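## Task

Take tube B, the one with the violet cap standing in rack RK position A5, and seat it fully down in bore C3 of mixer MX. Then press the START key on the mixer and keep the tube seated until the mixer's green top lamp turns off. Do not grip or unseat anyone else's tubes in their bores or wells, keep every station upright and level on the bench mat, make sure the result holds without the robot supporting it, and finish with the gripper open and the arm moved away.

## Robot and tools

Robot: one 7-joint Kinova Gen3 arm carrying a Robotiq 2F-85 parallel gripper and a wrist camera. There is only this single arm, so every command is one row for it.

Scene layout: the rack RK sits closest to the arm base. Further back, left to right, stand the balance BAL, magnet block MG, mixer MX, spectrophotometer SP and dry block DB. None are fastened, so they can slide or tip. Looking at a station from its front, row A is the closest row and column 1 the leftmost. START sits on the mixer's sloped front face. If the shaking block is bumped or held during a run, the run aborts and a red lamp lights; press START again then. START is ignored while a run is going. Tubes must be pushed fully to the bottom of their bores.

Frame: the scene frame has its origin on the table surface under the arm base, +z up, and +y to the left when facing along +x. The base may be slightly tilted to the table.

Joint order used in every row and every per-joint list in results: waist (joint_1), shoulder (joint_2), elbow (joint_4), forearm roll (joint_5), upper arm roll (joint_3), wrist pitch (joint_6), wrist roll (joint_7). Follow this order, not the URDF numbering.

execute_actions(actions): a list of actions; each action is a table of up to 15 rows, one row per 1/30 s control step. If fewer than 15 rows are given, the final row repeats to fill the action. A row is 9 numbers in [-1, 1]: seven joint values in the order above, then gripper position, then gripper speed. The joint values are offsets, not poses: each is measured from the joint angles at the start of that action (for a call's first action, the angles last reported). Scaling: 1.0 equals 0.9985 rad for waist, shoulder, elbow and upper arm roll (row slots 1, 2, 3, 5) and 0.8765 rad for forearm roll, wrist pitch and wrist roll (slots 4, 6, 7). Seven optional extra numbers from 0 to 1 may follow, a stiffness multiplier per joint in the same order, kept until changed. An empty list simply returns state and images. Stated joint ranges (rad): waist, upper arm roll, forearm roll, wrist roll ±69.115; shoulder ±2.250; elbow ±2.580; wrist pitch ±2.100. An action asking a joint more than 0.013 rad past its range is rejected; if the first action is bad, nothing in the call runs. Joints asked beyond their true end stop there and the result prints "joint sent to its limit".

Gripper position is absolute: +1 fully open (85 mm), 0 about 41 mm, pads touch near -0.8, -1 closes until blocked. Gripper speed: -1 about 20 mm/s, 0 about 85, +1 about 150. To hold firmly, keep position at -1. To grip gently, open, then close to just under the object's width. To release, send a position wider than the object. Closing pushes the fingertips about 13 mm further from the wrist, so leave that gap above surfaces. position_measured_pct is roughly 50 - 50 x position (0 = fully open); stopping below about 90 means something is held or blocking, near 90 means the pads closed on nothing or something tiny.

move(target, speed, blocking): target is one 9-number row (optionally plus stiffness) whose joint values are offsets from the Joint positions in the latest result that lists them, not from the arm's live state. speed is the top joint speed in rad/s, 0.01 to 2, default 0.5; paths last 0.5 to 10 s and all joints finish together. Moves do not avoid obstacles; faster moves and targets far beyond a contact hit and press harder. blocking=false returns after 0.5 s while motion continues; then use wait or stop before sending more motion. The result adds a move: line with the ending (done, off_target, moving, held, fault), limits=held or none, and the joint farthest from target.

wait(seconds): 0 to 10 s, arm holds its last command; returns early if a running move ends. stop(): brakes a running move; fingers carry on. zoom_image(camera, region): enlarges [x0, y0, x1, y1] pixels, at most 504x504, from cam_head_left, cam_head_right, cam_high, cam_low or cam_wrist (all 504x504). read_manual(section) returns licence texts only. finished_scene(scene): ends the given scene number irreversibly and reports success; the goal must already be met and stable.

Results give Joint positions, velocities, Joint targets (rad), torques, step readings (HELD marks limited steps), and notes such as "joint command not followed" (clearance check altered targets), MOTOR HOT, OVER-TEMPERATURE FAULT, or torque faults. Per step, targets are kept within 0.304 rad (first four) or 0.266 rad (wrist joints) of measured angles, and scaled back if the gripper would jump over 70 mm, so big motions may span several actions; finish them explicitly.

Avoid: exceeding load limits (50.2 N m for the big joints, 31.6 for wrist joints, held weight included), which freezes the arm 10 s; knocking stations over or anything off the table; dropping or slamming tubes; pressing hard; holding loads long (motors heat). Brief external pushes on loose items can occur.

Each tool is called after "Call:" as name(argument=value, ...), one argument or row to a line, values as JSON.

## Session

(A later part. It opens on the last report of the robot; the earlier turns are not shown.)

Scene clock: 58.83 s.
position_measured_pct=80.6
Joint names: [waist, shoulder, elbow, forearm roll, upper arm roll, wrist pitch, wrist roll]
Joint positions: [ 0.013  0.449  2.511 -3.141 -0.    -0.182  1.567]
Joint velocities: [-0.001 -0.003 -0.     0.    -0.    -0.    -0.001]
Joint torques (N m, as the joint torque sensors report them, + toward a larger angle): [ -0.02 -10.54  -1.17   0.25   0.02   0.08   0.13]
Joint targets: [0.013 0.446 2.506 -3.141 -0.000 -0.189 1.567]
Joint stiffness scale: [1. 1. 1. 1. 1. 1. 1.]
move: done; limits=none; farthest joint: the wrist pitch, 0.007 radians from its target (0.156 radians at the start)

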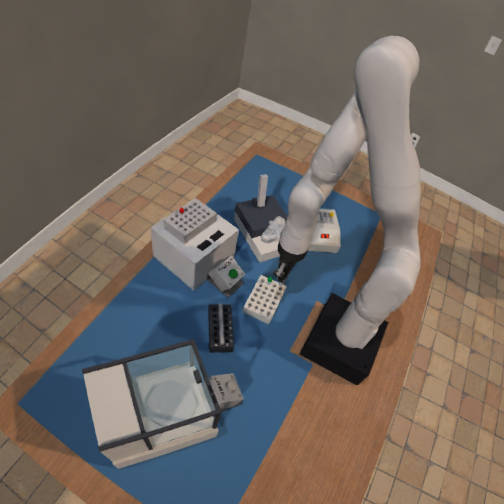

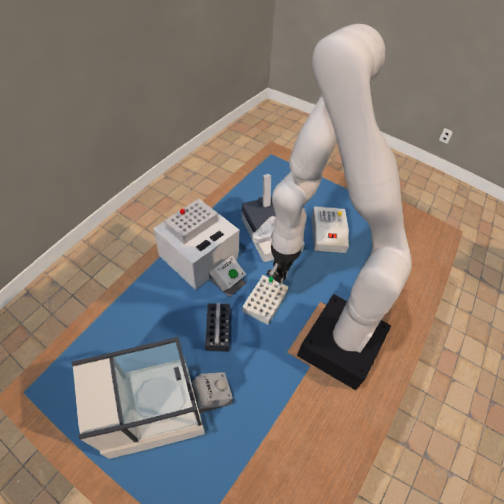

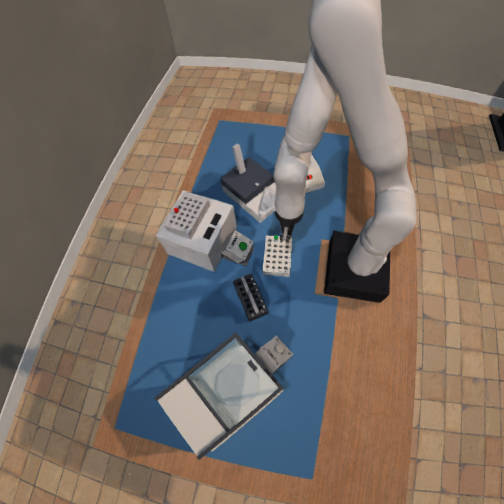

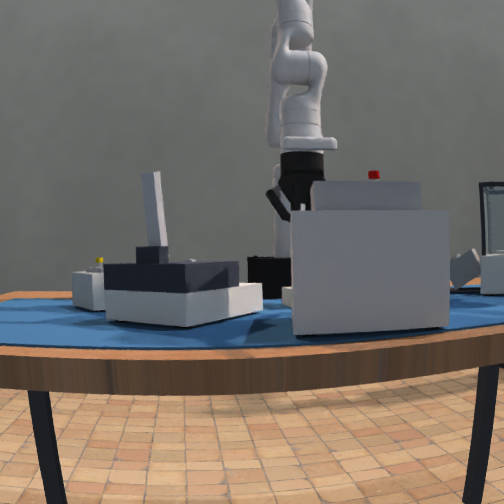

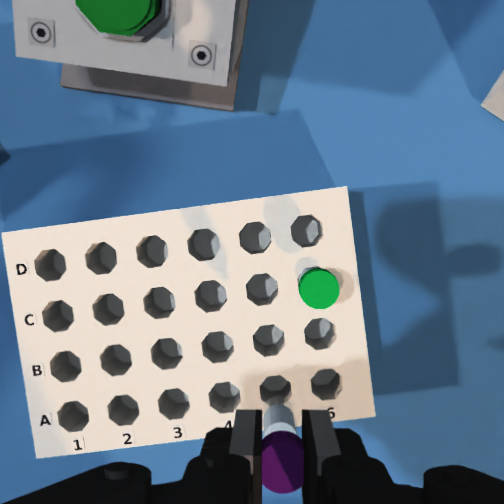

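Call:
move(
  target=[0,-0.42,-0.36,0,0,-0.89,-0.1,-0.66,0],
  speed=0.8,
)

Call:
move(
  target=[-0.04,0.55,-0.768,0,0,-0.255,-0.2,-0.66,0],
  speed=0.7,
)

Scene clock: 66.07 s.
position_measured_pct=80.6
Joint names: [waist, shoulder, elbow, forearm roll, upper arm roll, wrist pitch, wrist roll]
Joint positions: [ 0.013  0.033  2.156 -3.141 -0.    -0.955  1.49 ]
Joint velocities: [ 0.001 -0.003  0.     0.001  0.     0.     0.   ]
Joint torques (N m, as the joint torque sensors report them, + toward a larger angle): [-0.02 -8.4  -6.4   0.26 -0.13  0.08  0.13]
Joint targets: [0.013 0.030 2.152 -3.141 -0.000 -0.962 1.479]
Joint stiffness scale: [1. 1. 1. 1. 1. 1. 1.]
move: off_target; limits=none; farthest joint: the wrist roll, 0.011 radians from its target (0.088 radians at the start)

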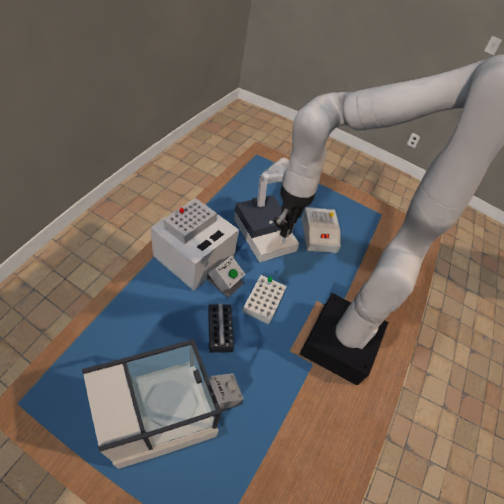

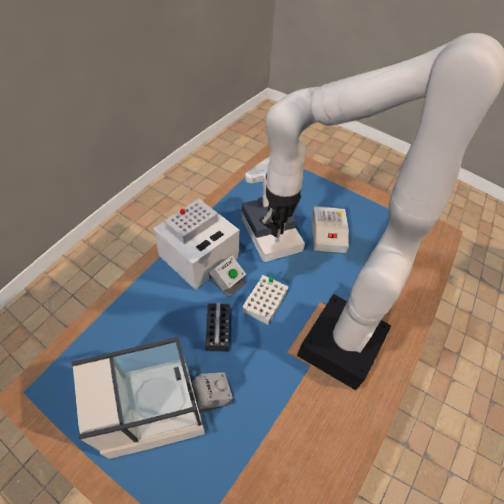

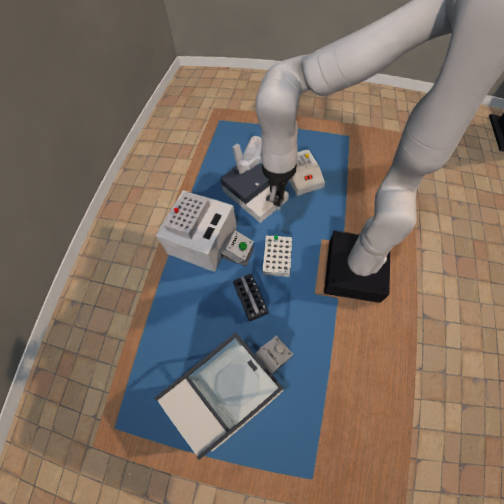

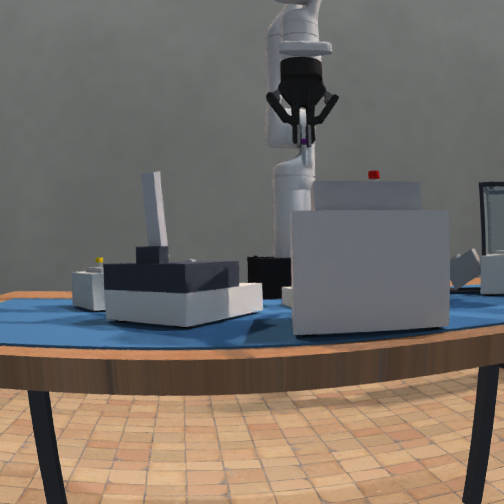

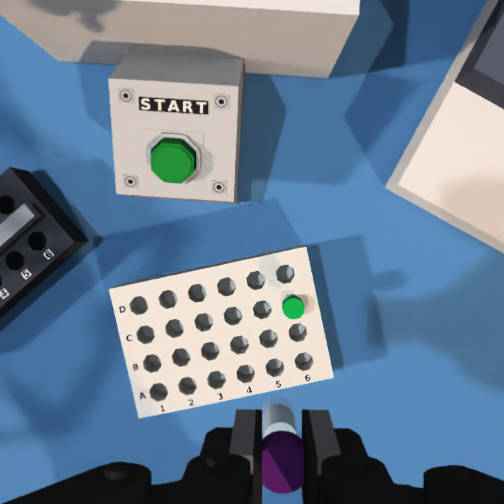

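Scene clock: 67.87 s.
position_measured_pct=80.6
Joint names: [waist, shoulder, elbow, forearm roll, upper arm roll, wrist pitch, wrist roll]
Joint positions: [-0.023  0.579  1.395 -3.141 -0.    -1.172  1.325]
Joint velocities: [ 0.001  0.003  0.001  0.    -0.     0.    -0.   ]
Joint torques (N m, as the joint torque sensors report them, + toward a larger angle): [  0.17 -19.7   -7.57   0.26   0.13   0.08   0.17]
Joint targets: [-0.027 0.582 1.390 -3.141 -0.000 -1.179 1.315]
Joint stiffness scale: [1. 1. 1. 1. 1. 1. 1.]
move: off_target; limits=none; farthest joint: the wrist roll, 0.011 radians from its target (0.175 radians at the start)

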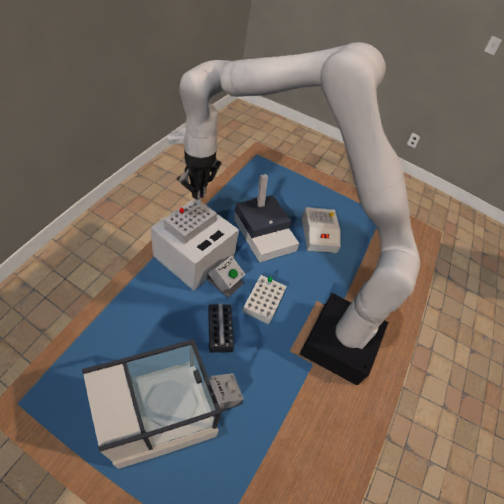

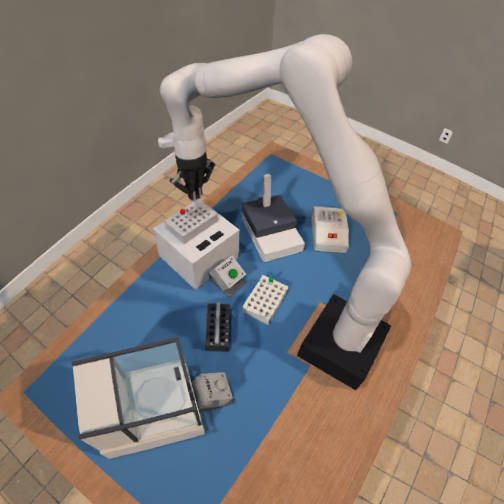

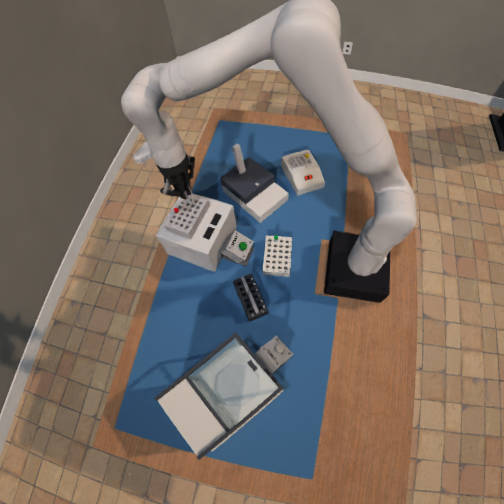

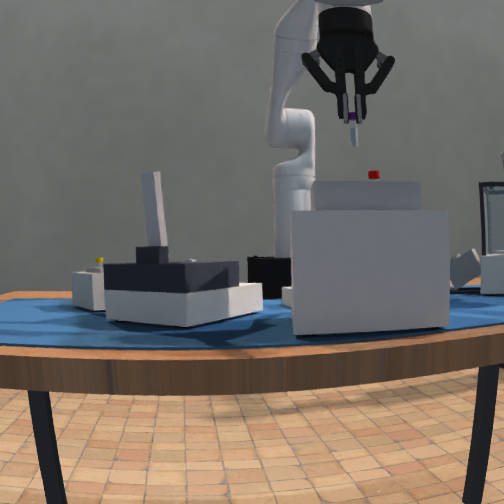

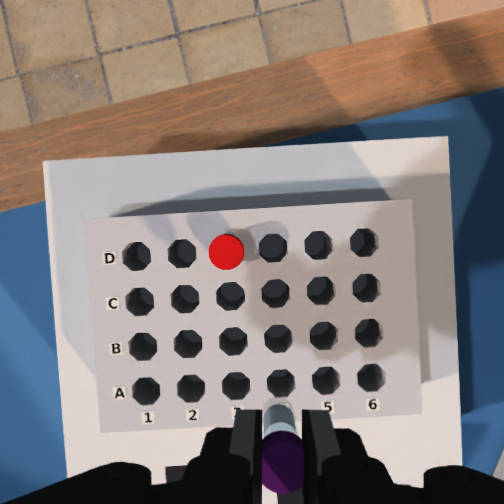

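Call:
move(
  target=[-0.021,0.106,-0.097,0,0,0.026,0.08,-0.66,0],
  speed=0.2,
)

Call:
zoom_image(
  camera="cam_low",
  region=[300,90,430,220],
)

Scene clock: 77.80 s.
position_measured_pct=80.6
Joint names: [waist, shoulder, elbow, forearm roll, upper arm roll, wrist pitch, wrist roll]
Joint positions: [-0.041  0.682  1.303 -3.141 -0.    -1.156  1.385]
Joint velocities: [-0.001  0.002  0.001 -0.001 -0.     0.001  0.001]
Joint torques (N m, as the joint torque sensors report them, + toward a larger angle): [  0.06 -21.03  -7.37   0.37   0.22   0.     0.13]
Joint targets: [-0.044 0.685 1.298 -3.141 -0.000 -1.149 1.396]
Joint stiffness scale: [1. 1. 1. 1. 1. 1. 1.]
move: done; limits=none; farthest joint: the wrist roll, 0.010 radians from its target (0.070 radians at the start)

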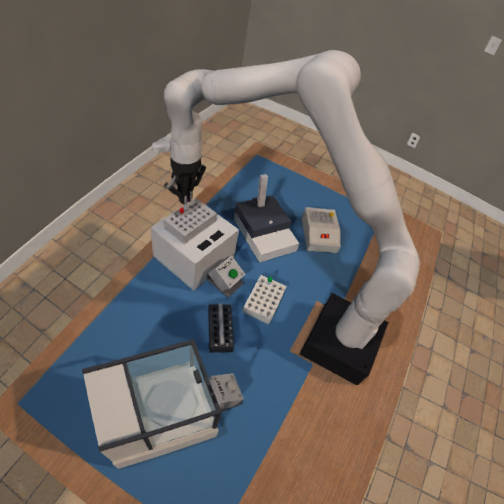

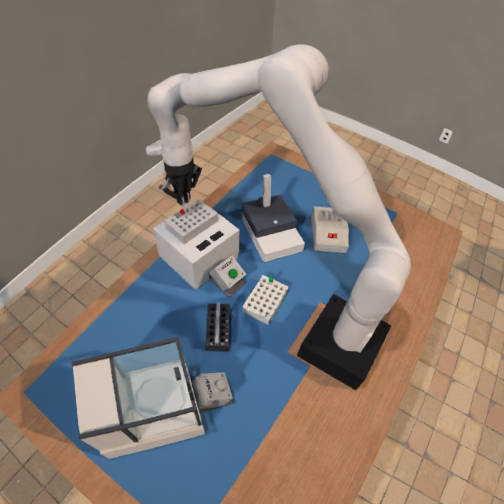

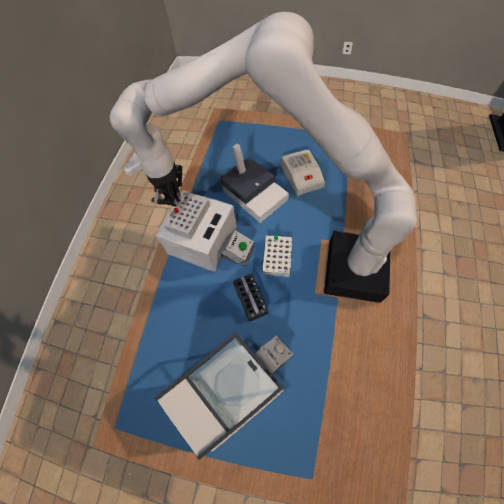

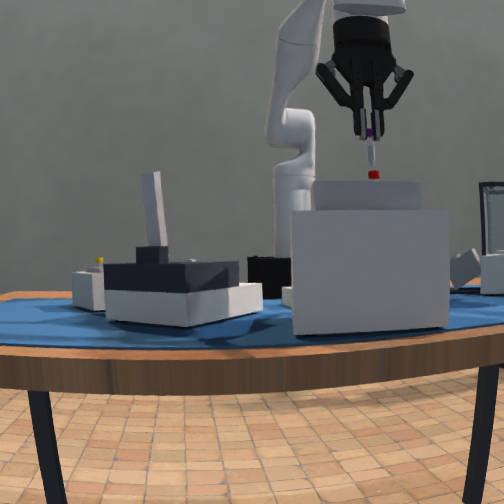

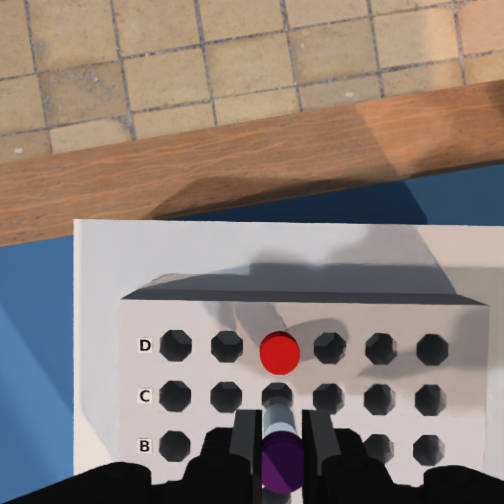

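Region (300, 90, 430, 220) of cam_low's 504x504 image, scaled by 3.877, with more detail than that image has.

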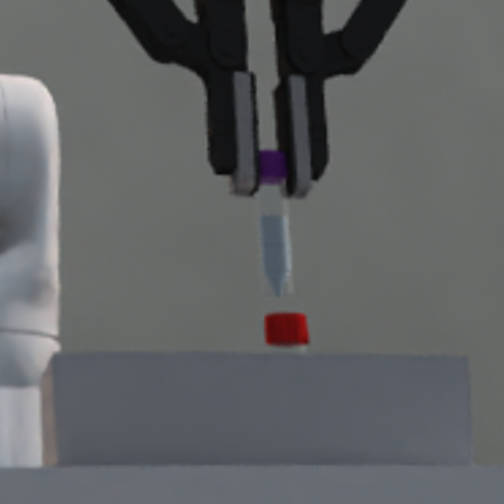

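Call:
move(
  target=[0,0.019,0.063,0,0,0.092,0,-0.66,0],
  speed=0.1,
)

Call:
zoom_image(
  camera="cam_head_left",
  region=[150,170,230,250],
)

Call:
zoom_image(
  camera="cam_low",
  region=[300,90,430,220],
)

Scene clock: 84.93 s.
position_measured_pct=80.6
Joint names: [waist, shoulder, elbow, forearm roll, upper arm roll, wrist pitch, wrist roll]
Joint positions: [-0.041  0.696  1.356 -3.141 -0.    -1.083  1.385]
Joint velocities: [ 0.001  0.001  0.     0.    -0.001 -0.     0.001]
Joint torques (N m, as the joint torque sensors report them, + toward a larger angle): [ -0.04 -15.82  -4.66   0.14  -0.19   0.17   0.14]
Joint targets: [-0.041 0.701 1.366 -3.141 -0.000 -1.075 1.385]
Joint stiffness scale: [1. 1. 1. 1. 1. 1. 1.]
move: done; limits=none; farthest joint: the elbow, 0.010 radians from its target (0.063 radians at the start)

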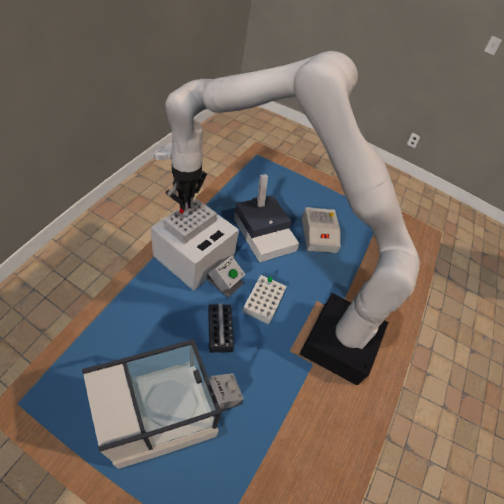

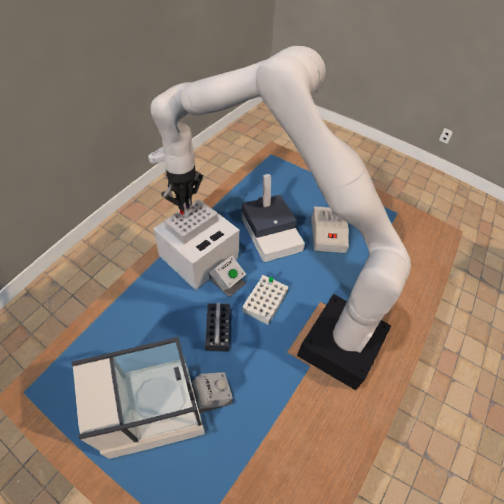

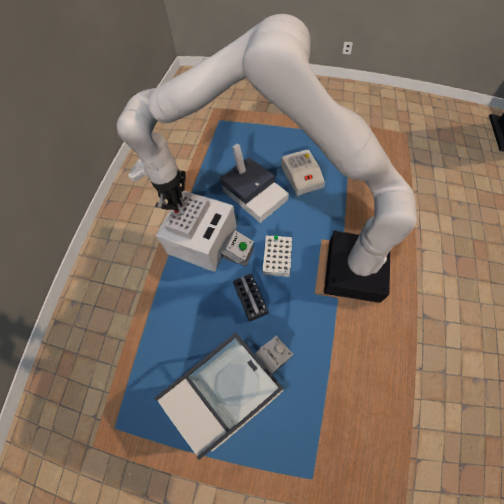

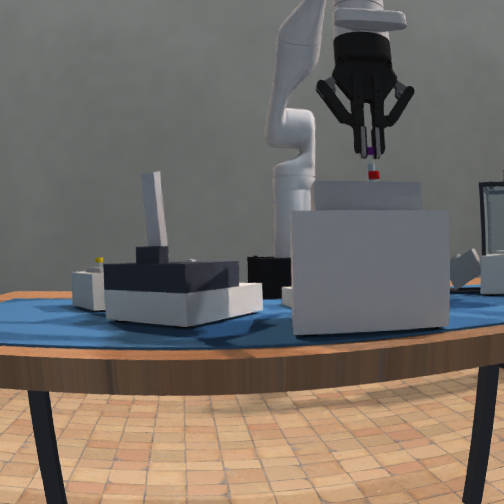

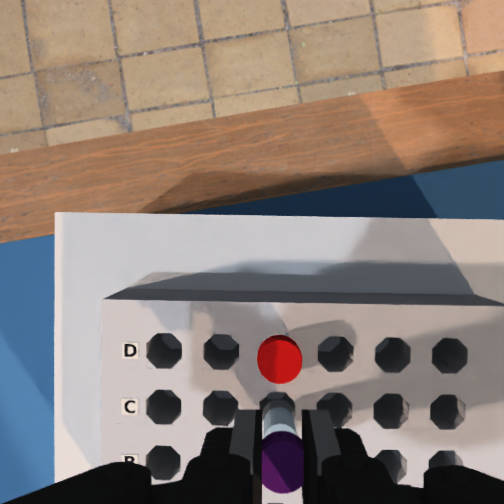

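Region (150, 170, 230, 250) of cam_head_left's 504x504 image, scaled by 6.300, with more detail than that image has.

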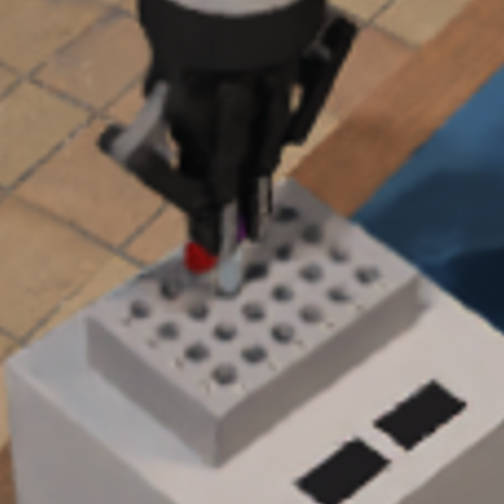

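Region (300, 90, 430, 220) of cam_low's 504x504 image, scaled by 3.877, with more detail than that image has.

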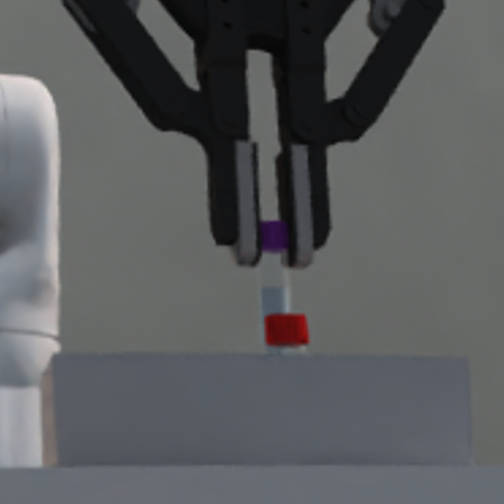

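Call:
move(
  target=[-0.004,-0.010,0.004,0,0,-0.022,0,-0.66,0],
  speed=0.05,
)

Call:
zoom_image(
  camera="cam_wrist",
  region=[180,320,380,504],
)

Scene clock: 96.00 s.
position_measured_pct=80.6
Joint names: [waist, shoulder, elbow, forearm roll, upper arm roll, wrist pitch, wrist roll]
Joint positions: [-0.041  0.689  1.356 -3.141 -0.    -1.095  1.385]
Joint velocities: [ 0.    -0.002 -0.001  0.    -0.    -0.    -0.001]
Joint torques (N m, as the joint torque sensors report them, + toward a larger angle): [  0.11 -20.66  -7.05   0.26   0.11   0.1    0.12]
Joint targets: [-0.045 0.686 1.360 -3.141 -0.000 -1.102 1.385]
Joint stiffness scale: [1. 1. 1. 1. 1. 1. 1.]
move: done; limits=none; farthest joint: the wrist pitch, 0.007 radians from its target (0.020 radians at the start)

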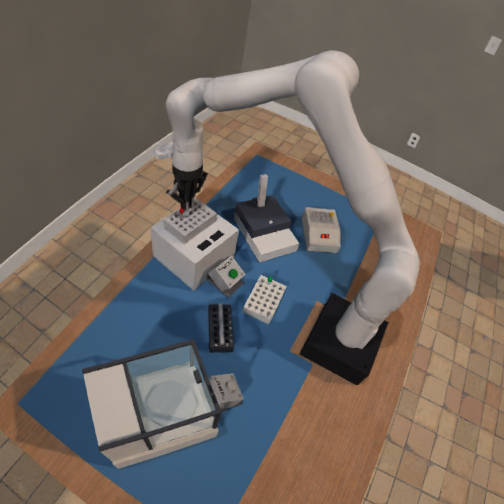

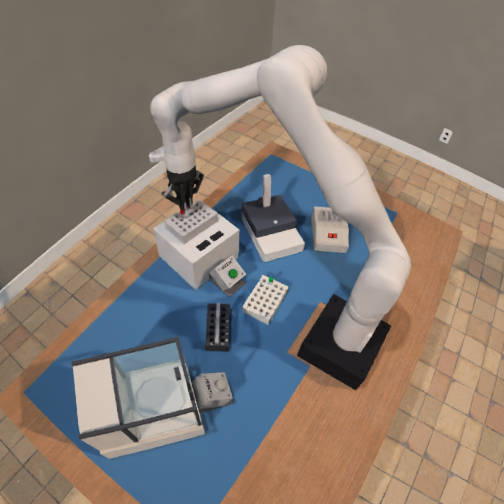

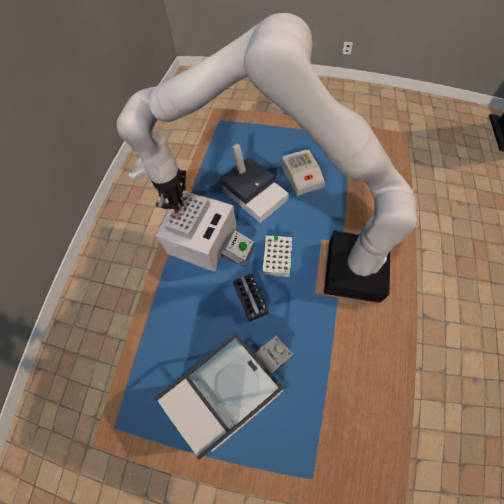

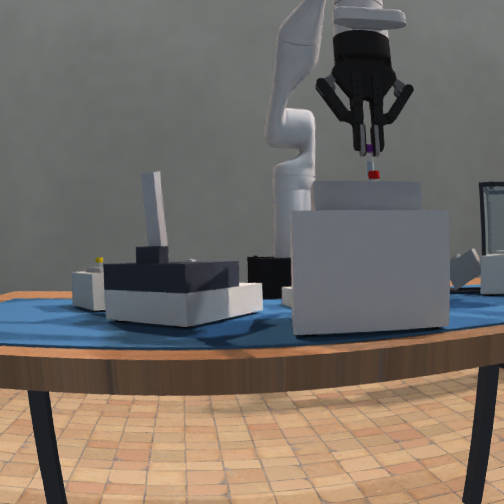

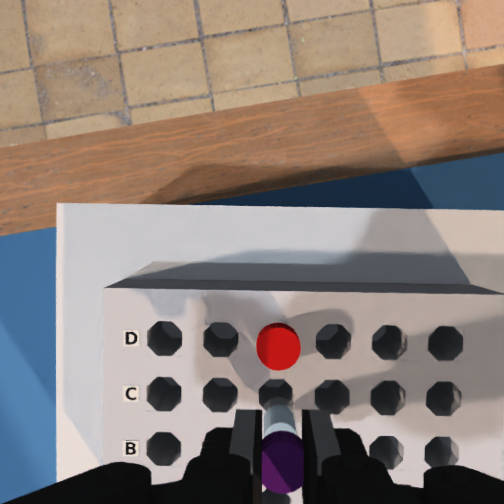

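Region (180, 320, 380, 504) of cam_wrist's 504x504 image, scaled by 2.520; it fills the top 464 rows of this view, and the rest is white.

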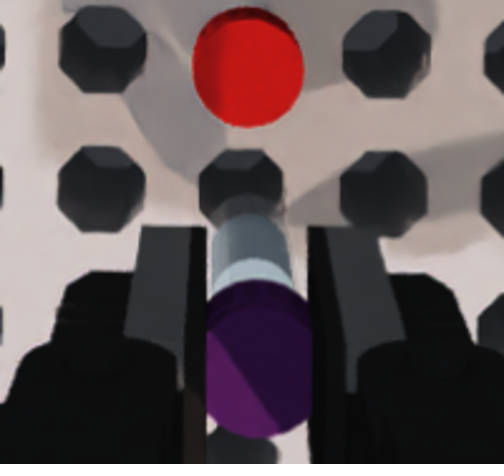

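Call:
move(
  target=[-0.0055,0.008,-0.017,0,0,-0.015,0,-0.66,0],
  speed=0.05,
)

Call:
zoom_image(
  camera="cam_wrist",
  region=[180,320,380,504],
)

Scene clock: 101.57 s.
position_measured_pct=80.6
Joint names: [waist, shoulder, elbow, forearm roll, upper arm roll, wrist pitch, wrist roll]
Joint positions: [-0.043  0.694  1.344 -3.141 -0.    -1.101  1.385]
Joint velocities: [-0.001  0.001 -0.001 -0.001  0.    -0.    -0.001]
Joint torques (N m, as the joint torque sensors report them, + toward a larger angle): [ -0.01 -21.38  -7.27   0.23   0.11   0.02   0.09]
Joint targets: [-0.047 0.697 1.339 -3.141 -0.000 -1.108 1.385]
Joint stiffness scale: [1. 1. 1. 1. 1. 1. 1.]
move: done; limits=none; farthest joint: the wrist pitch, 0.007 radians from its target (0.013 radians at the start)

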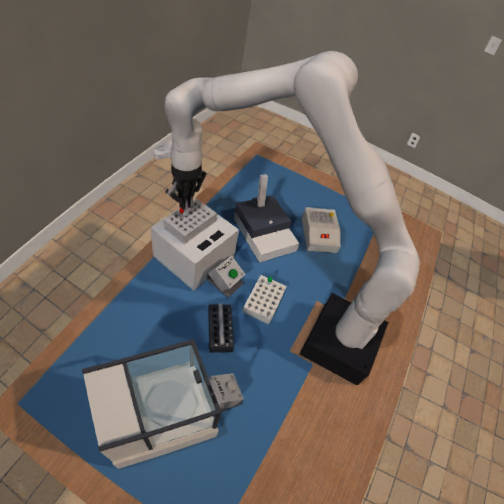

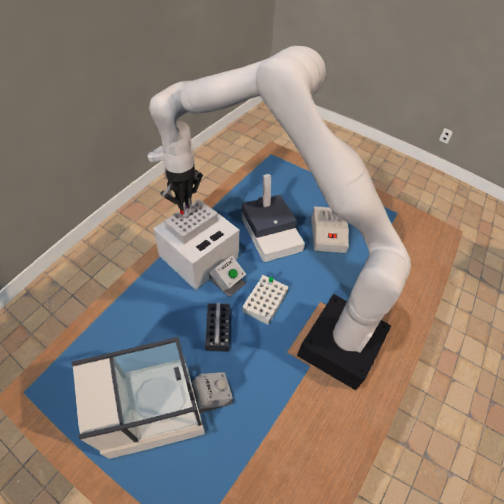

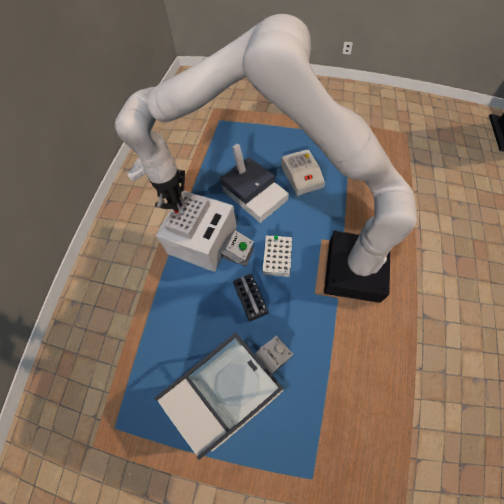

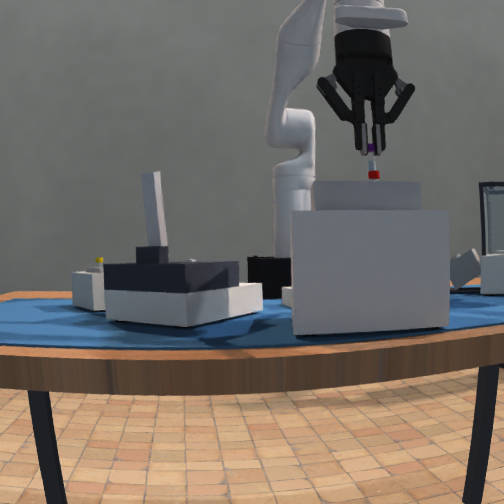

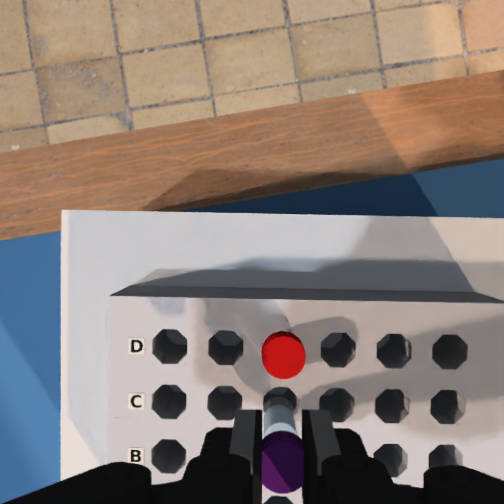

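Region (180, 320, 380, 504) of cam_wrist's 504x504 image, scaled by 2.520; it fills the top 464 rows of this view, and the rest is white.

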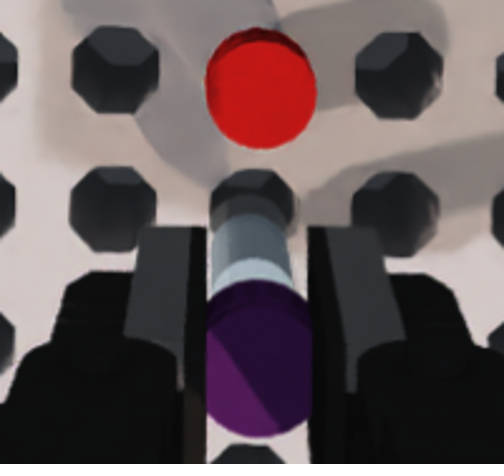

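Call:
move(
  target=[0.0045,0.014,0.019,0,0,0.038,0,-0.66,0],
  speed=0.03,
)

Call:
zoom_image(
  camera="cam_wrist",
  region=[180,320,380,504],
)

Scene clock: 105.43 s.
position_measured_pct=80.6
Joint names: [waist, shoulder, elbow, forearm roll, upper arm roll, wrist pitch, wrist roll]
Joint positions: [-0.042  0.698  1.353 -3.141 -0.    -1.077  1.385]
Joint velocities: [ 0.001  0.     0.001 -0.001 -0.     0.001  0.   ]
Joint torques (N m, as the joint torque sensors report them, + toward a larger angle): [ -0.09 -14.07  -4.24   0.26   0.04   0.58   0.24]
Joint targets: [-0.038 0.708 1.363 -3.141 -0.000 -1.068 1.385]
Joint stiffness scale: [1. 1. 1. 1. 1. 1. 1.]
move: done; limits=none; farthest joint: the shoulder, 0.010 radians from its target (0.014 radians at the start)

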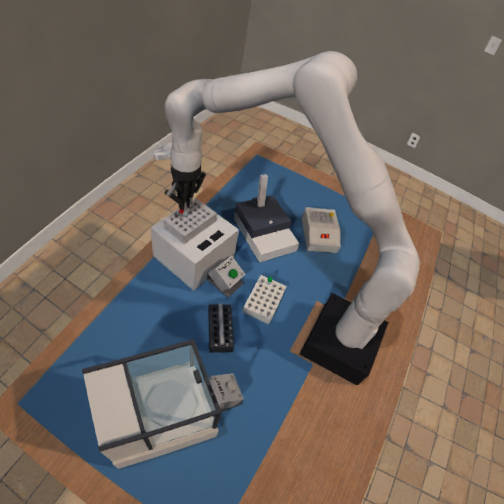

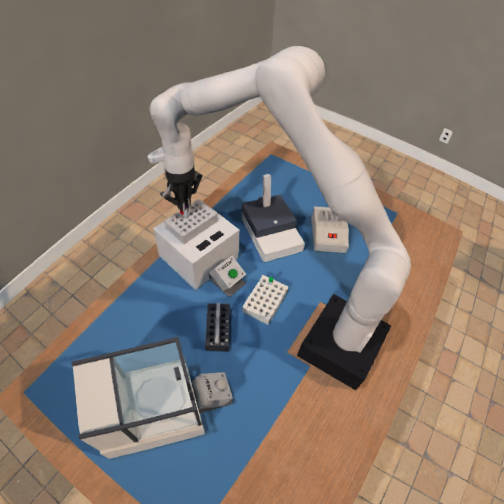

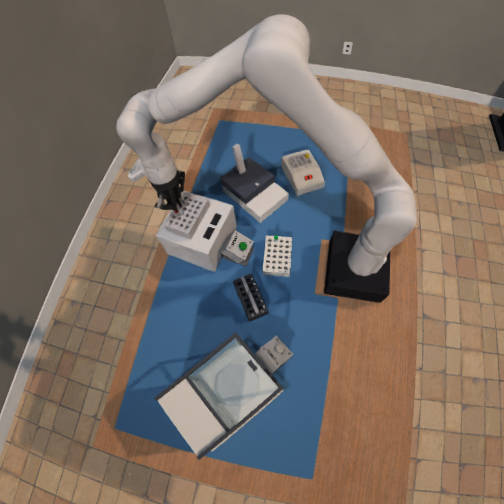

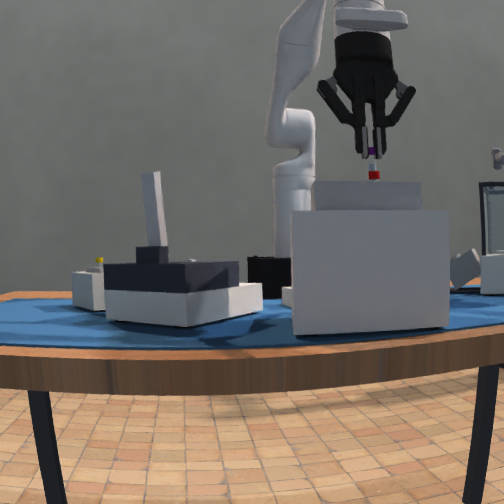

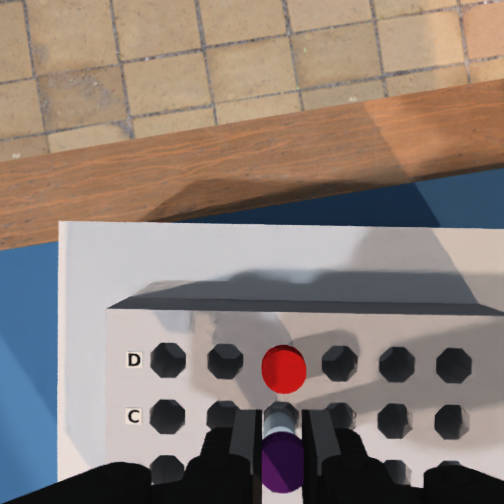

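Region (180, 320, 380, 504) of cam_wrist's 504x504 image, scaled by 2.520; it fills the top 464 rows of this view, and the rest is white.

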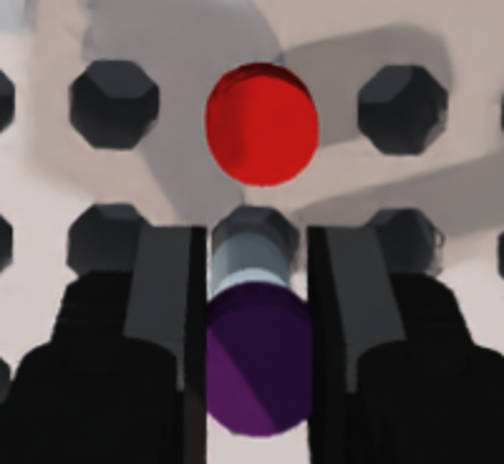

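Call:
move(
  target=[0.005,0.022,0.02,0,0,-0.006,0,-0.72,0],
  speed=0.03,
)

Call:
zoom_image(
  camera="cam_wrist",
  region=[180,320,380,504],
)

Scene clock: 110.80 s.
position_measured_pct=81.7
Joint names: [waist, shoulder, elbow, forearm roll, upper arm roll, wrist pitch, wrist roll]
Joint positions: [-0.041  0.714  1.362 -3.141 -0.    -1.077  1.385]
Joint velocities: [ 0.     0.001 -0.001  0.     0.    -0.002 -0.   ]
Joint torques (N m, as the joint torque sensors report them, + toward a larger angle): [  0.85 -17.96  -2.65   0.56   0.85  -2.43   0.12]
Joint targets: [-0.037 0.720 1.373 -3.141 -0.000 -1.082 1.385]
Joint stiffness scale: [1. 1. 1. 1. 1. 1. 1.]
move: off_target; limits=none; farthest joint: the elbow, 0.011 radians from its target (0.019 radians at the start)

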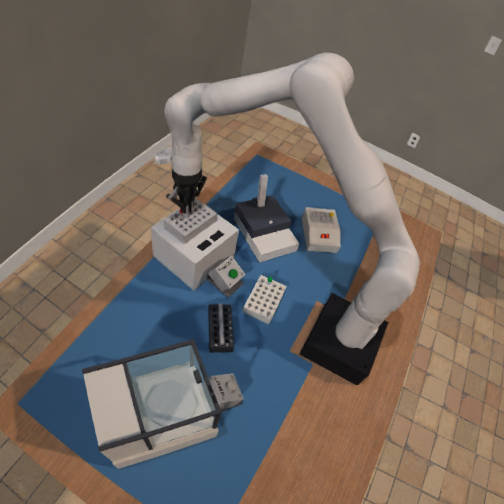

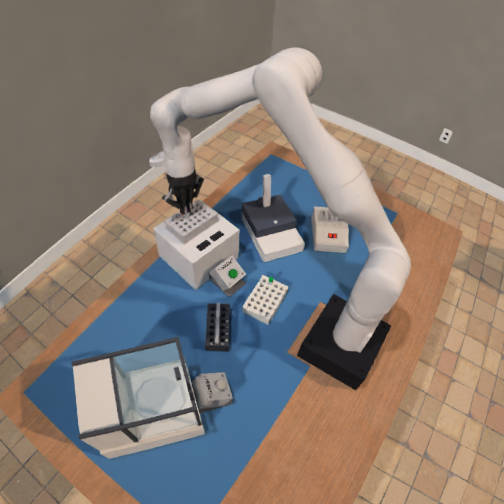

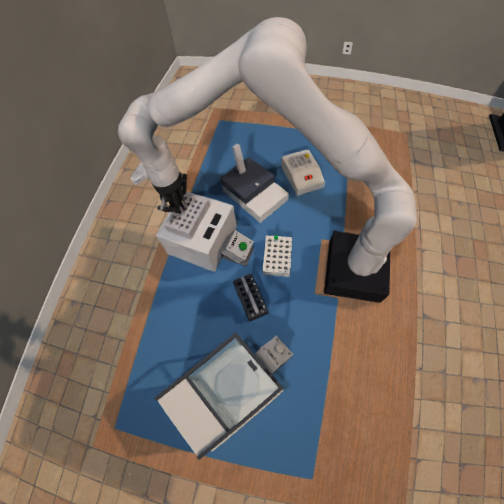

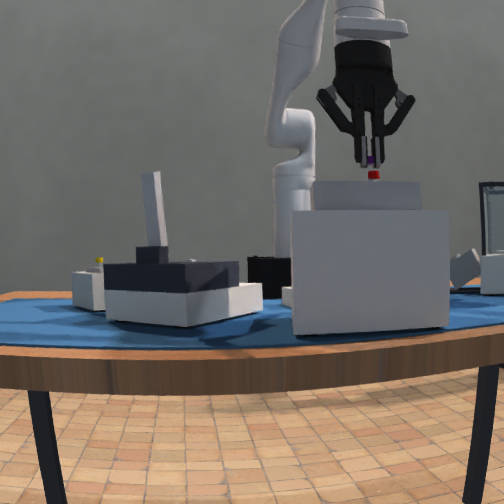

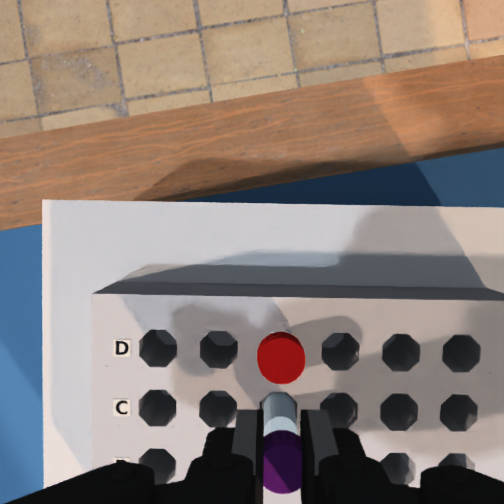

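Region (180, 320, 380, 504) of cam_wrist's 504x504 image, scaled by 2.520; it fills the top 464 rows of this view, and the rest is white.

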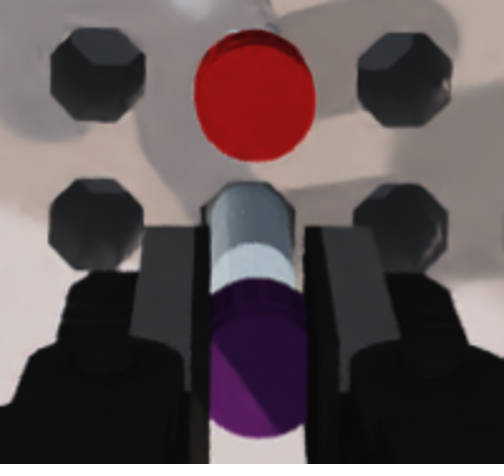

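Call:
move(
  target=[-0.003,0.014,0.025,0,0,0.048,0,-0.72,0],
  speed=0.03,
)

Call:
zoom_image(
  camera="cam_low",
  region=[330,120,410,200],
)

Scene clock: 116.40 s.
position_measured_pct=81.7
Joint names: [waist, shoulder, elbow, forearm roll, upper arm roll, wrist pitch, wrist roll]
Joint positions: [-0.041  0.723  1.379 -3.141 -0.    -1.038  1.385]
Joint velocities: [ 0.001 -0.     0.    -0.     0.    -0.    -0.002]
Joint torques (N m, as the joint torque sensors report them, + toward a larger angle): [ -0.03 -19.82  -5.33   0.25   0.11  -0.76   0.15]
Joint targets: [-0.044 0.727 1.387 -3.141 -0.000 -1.035 1.385]
Joint stiffness scale: [1. 1. 1. 1. 1. 1. 1.]
move: done; limits=none; farthest joint: the elbow, 0.008 radians from its target (0.025 radians at the start)

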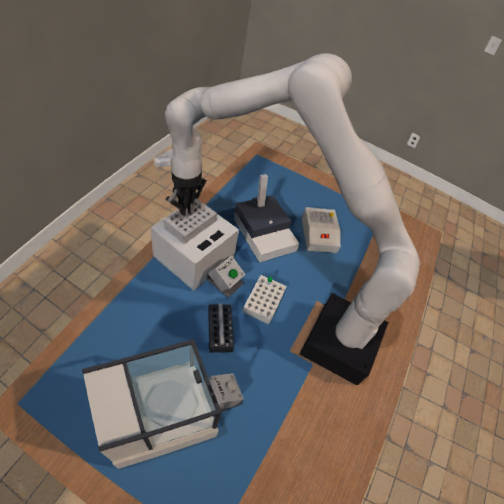

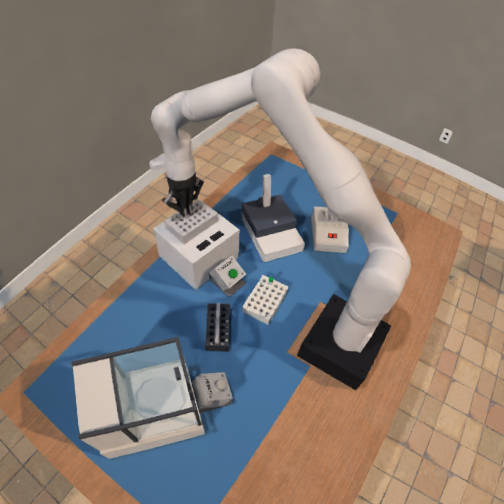

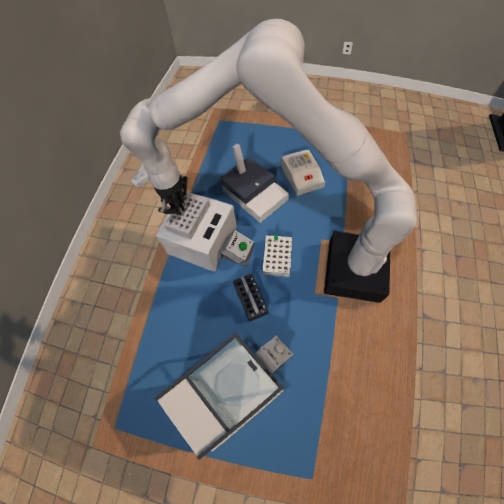

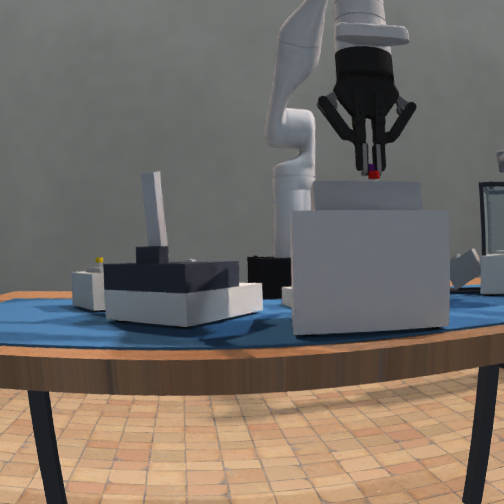

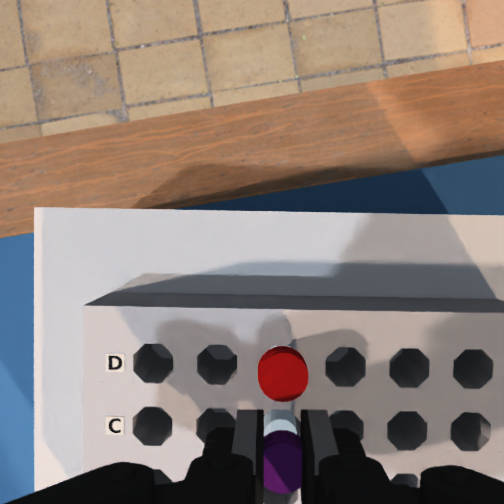

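Region (330, 120, 410, 200) of cam_low's 504x504 image, scaled by 6.300, with more detail than that image has.

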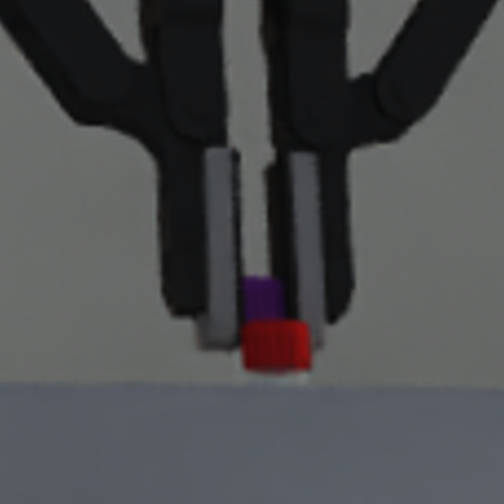

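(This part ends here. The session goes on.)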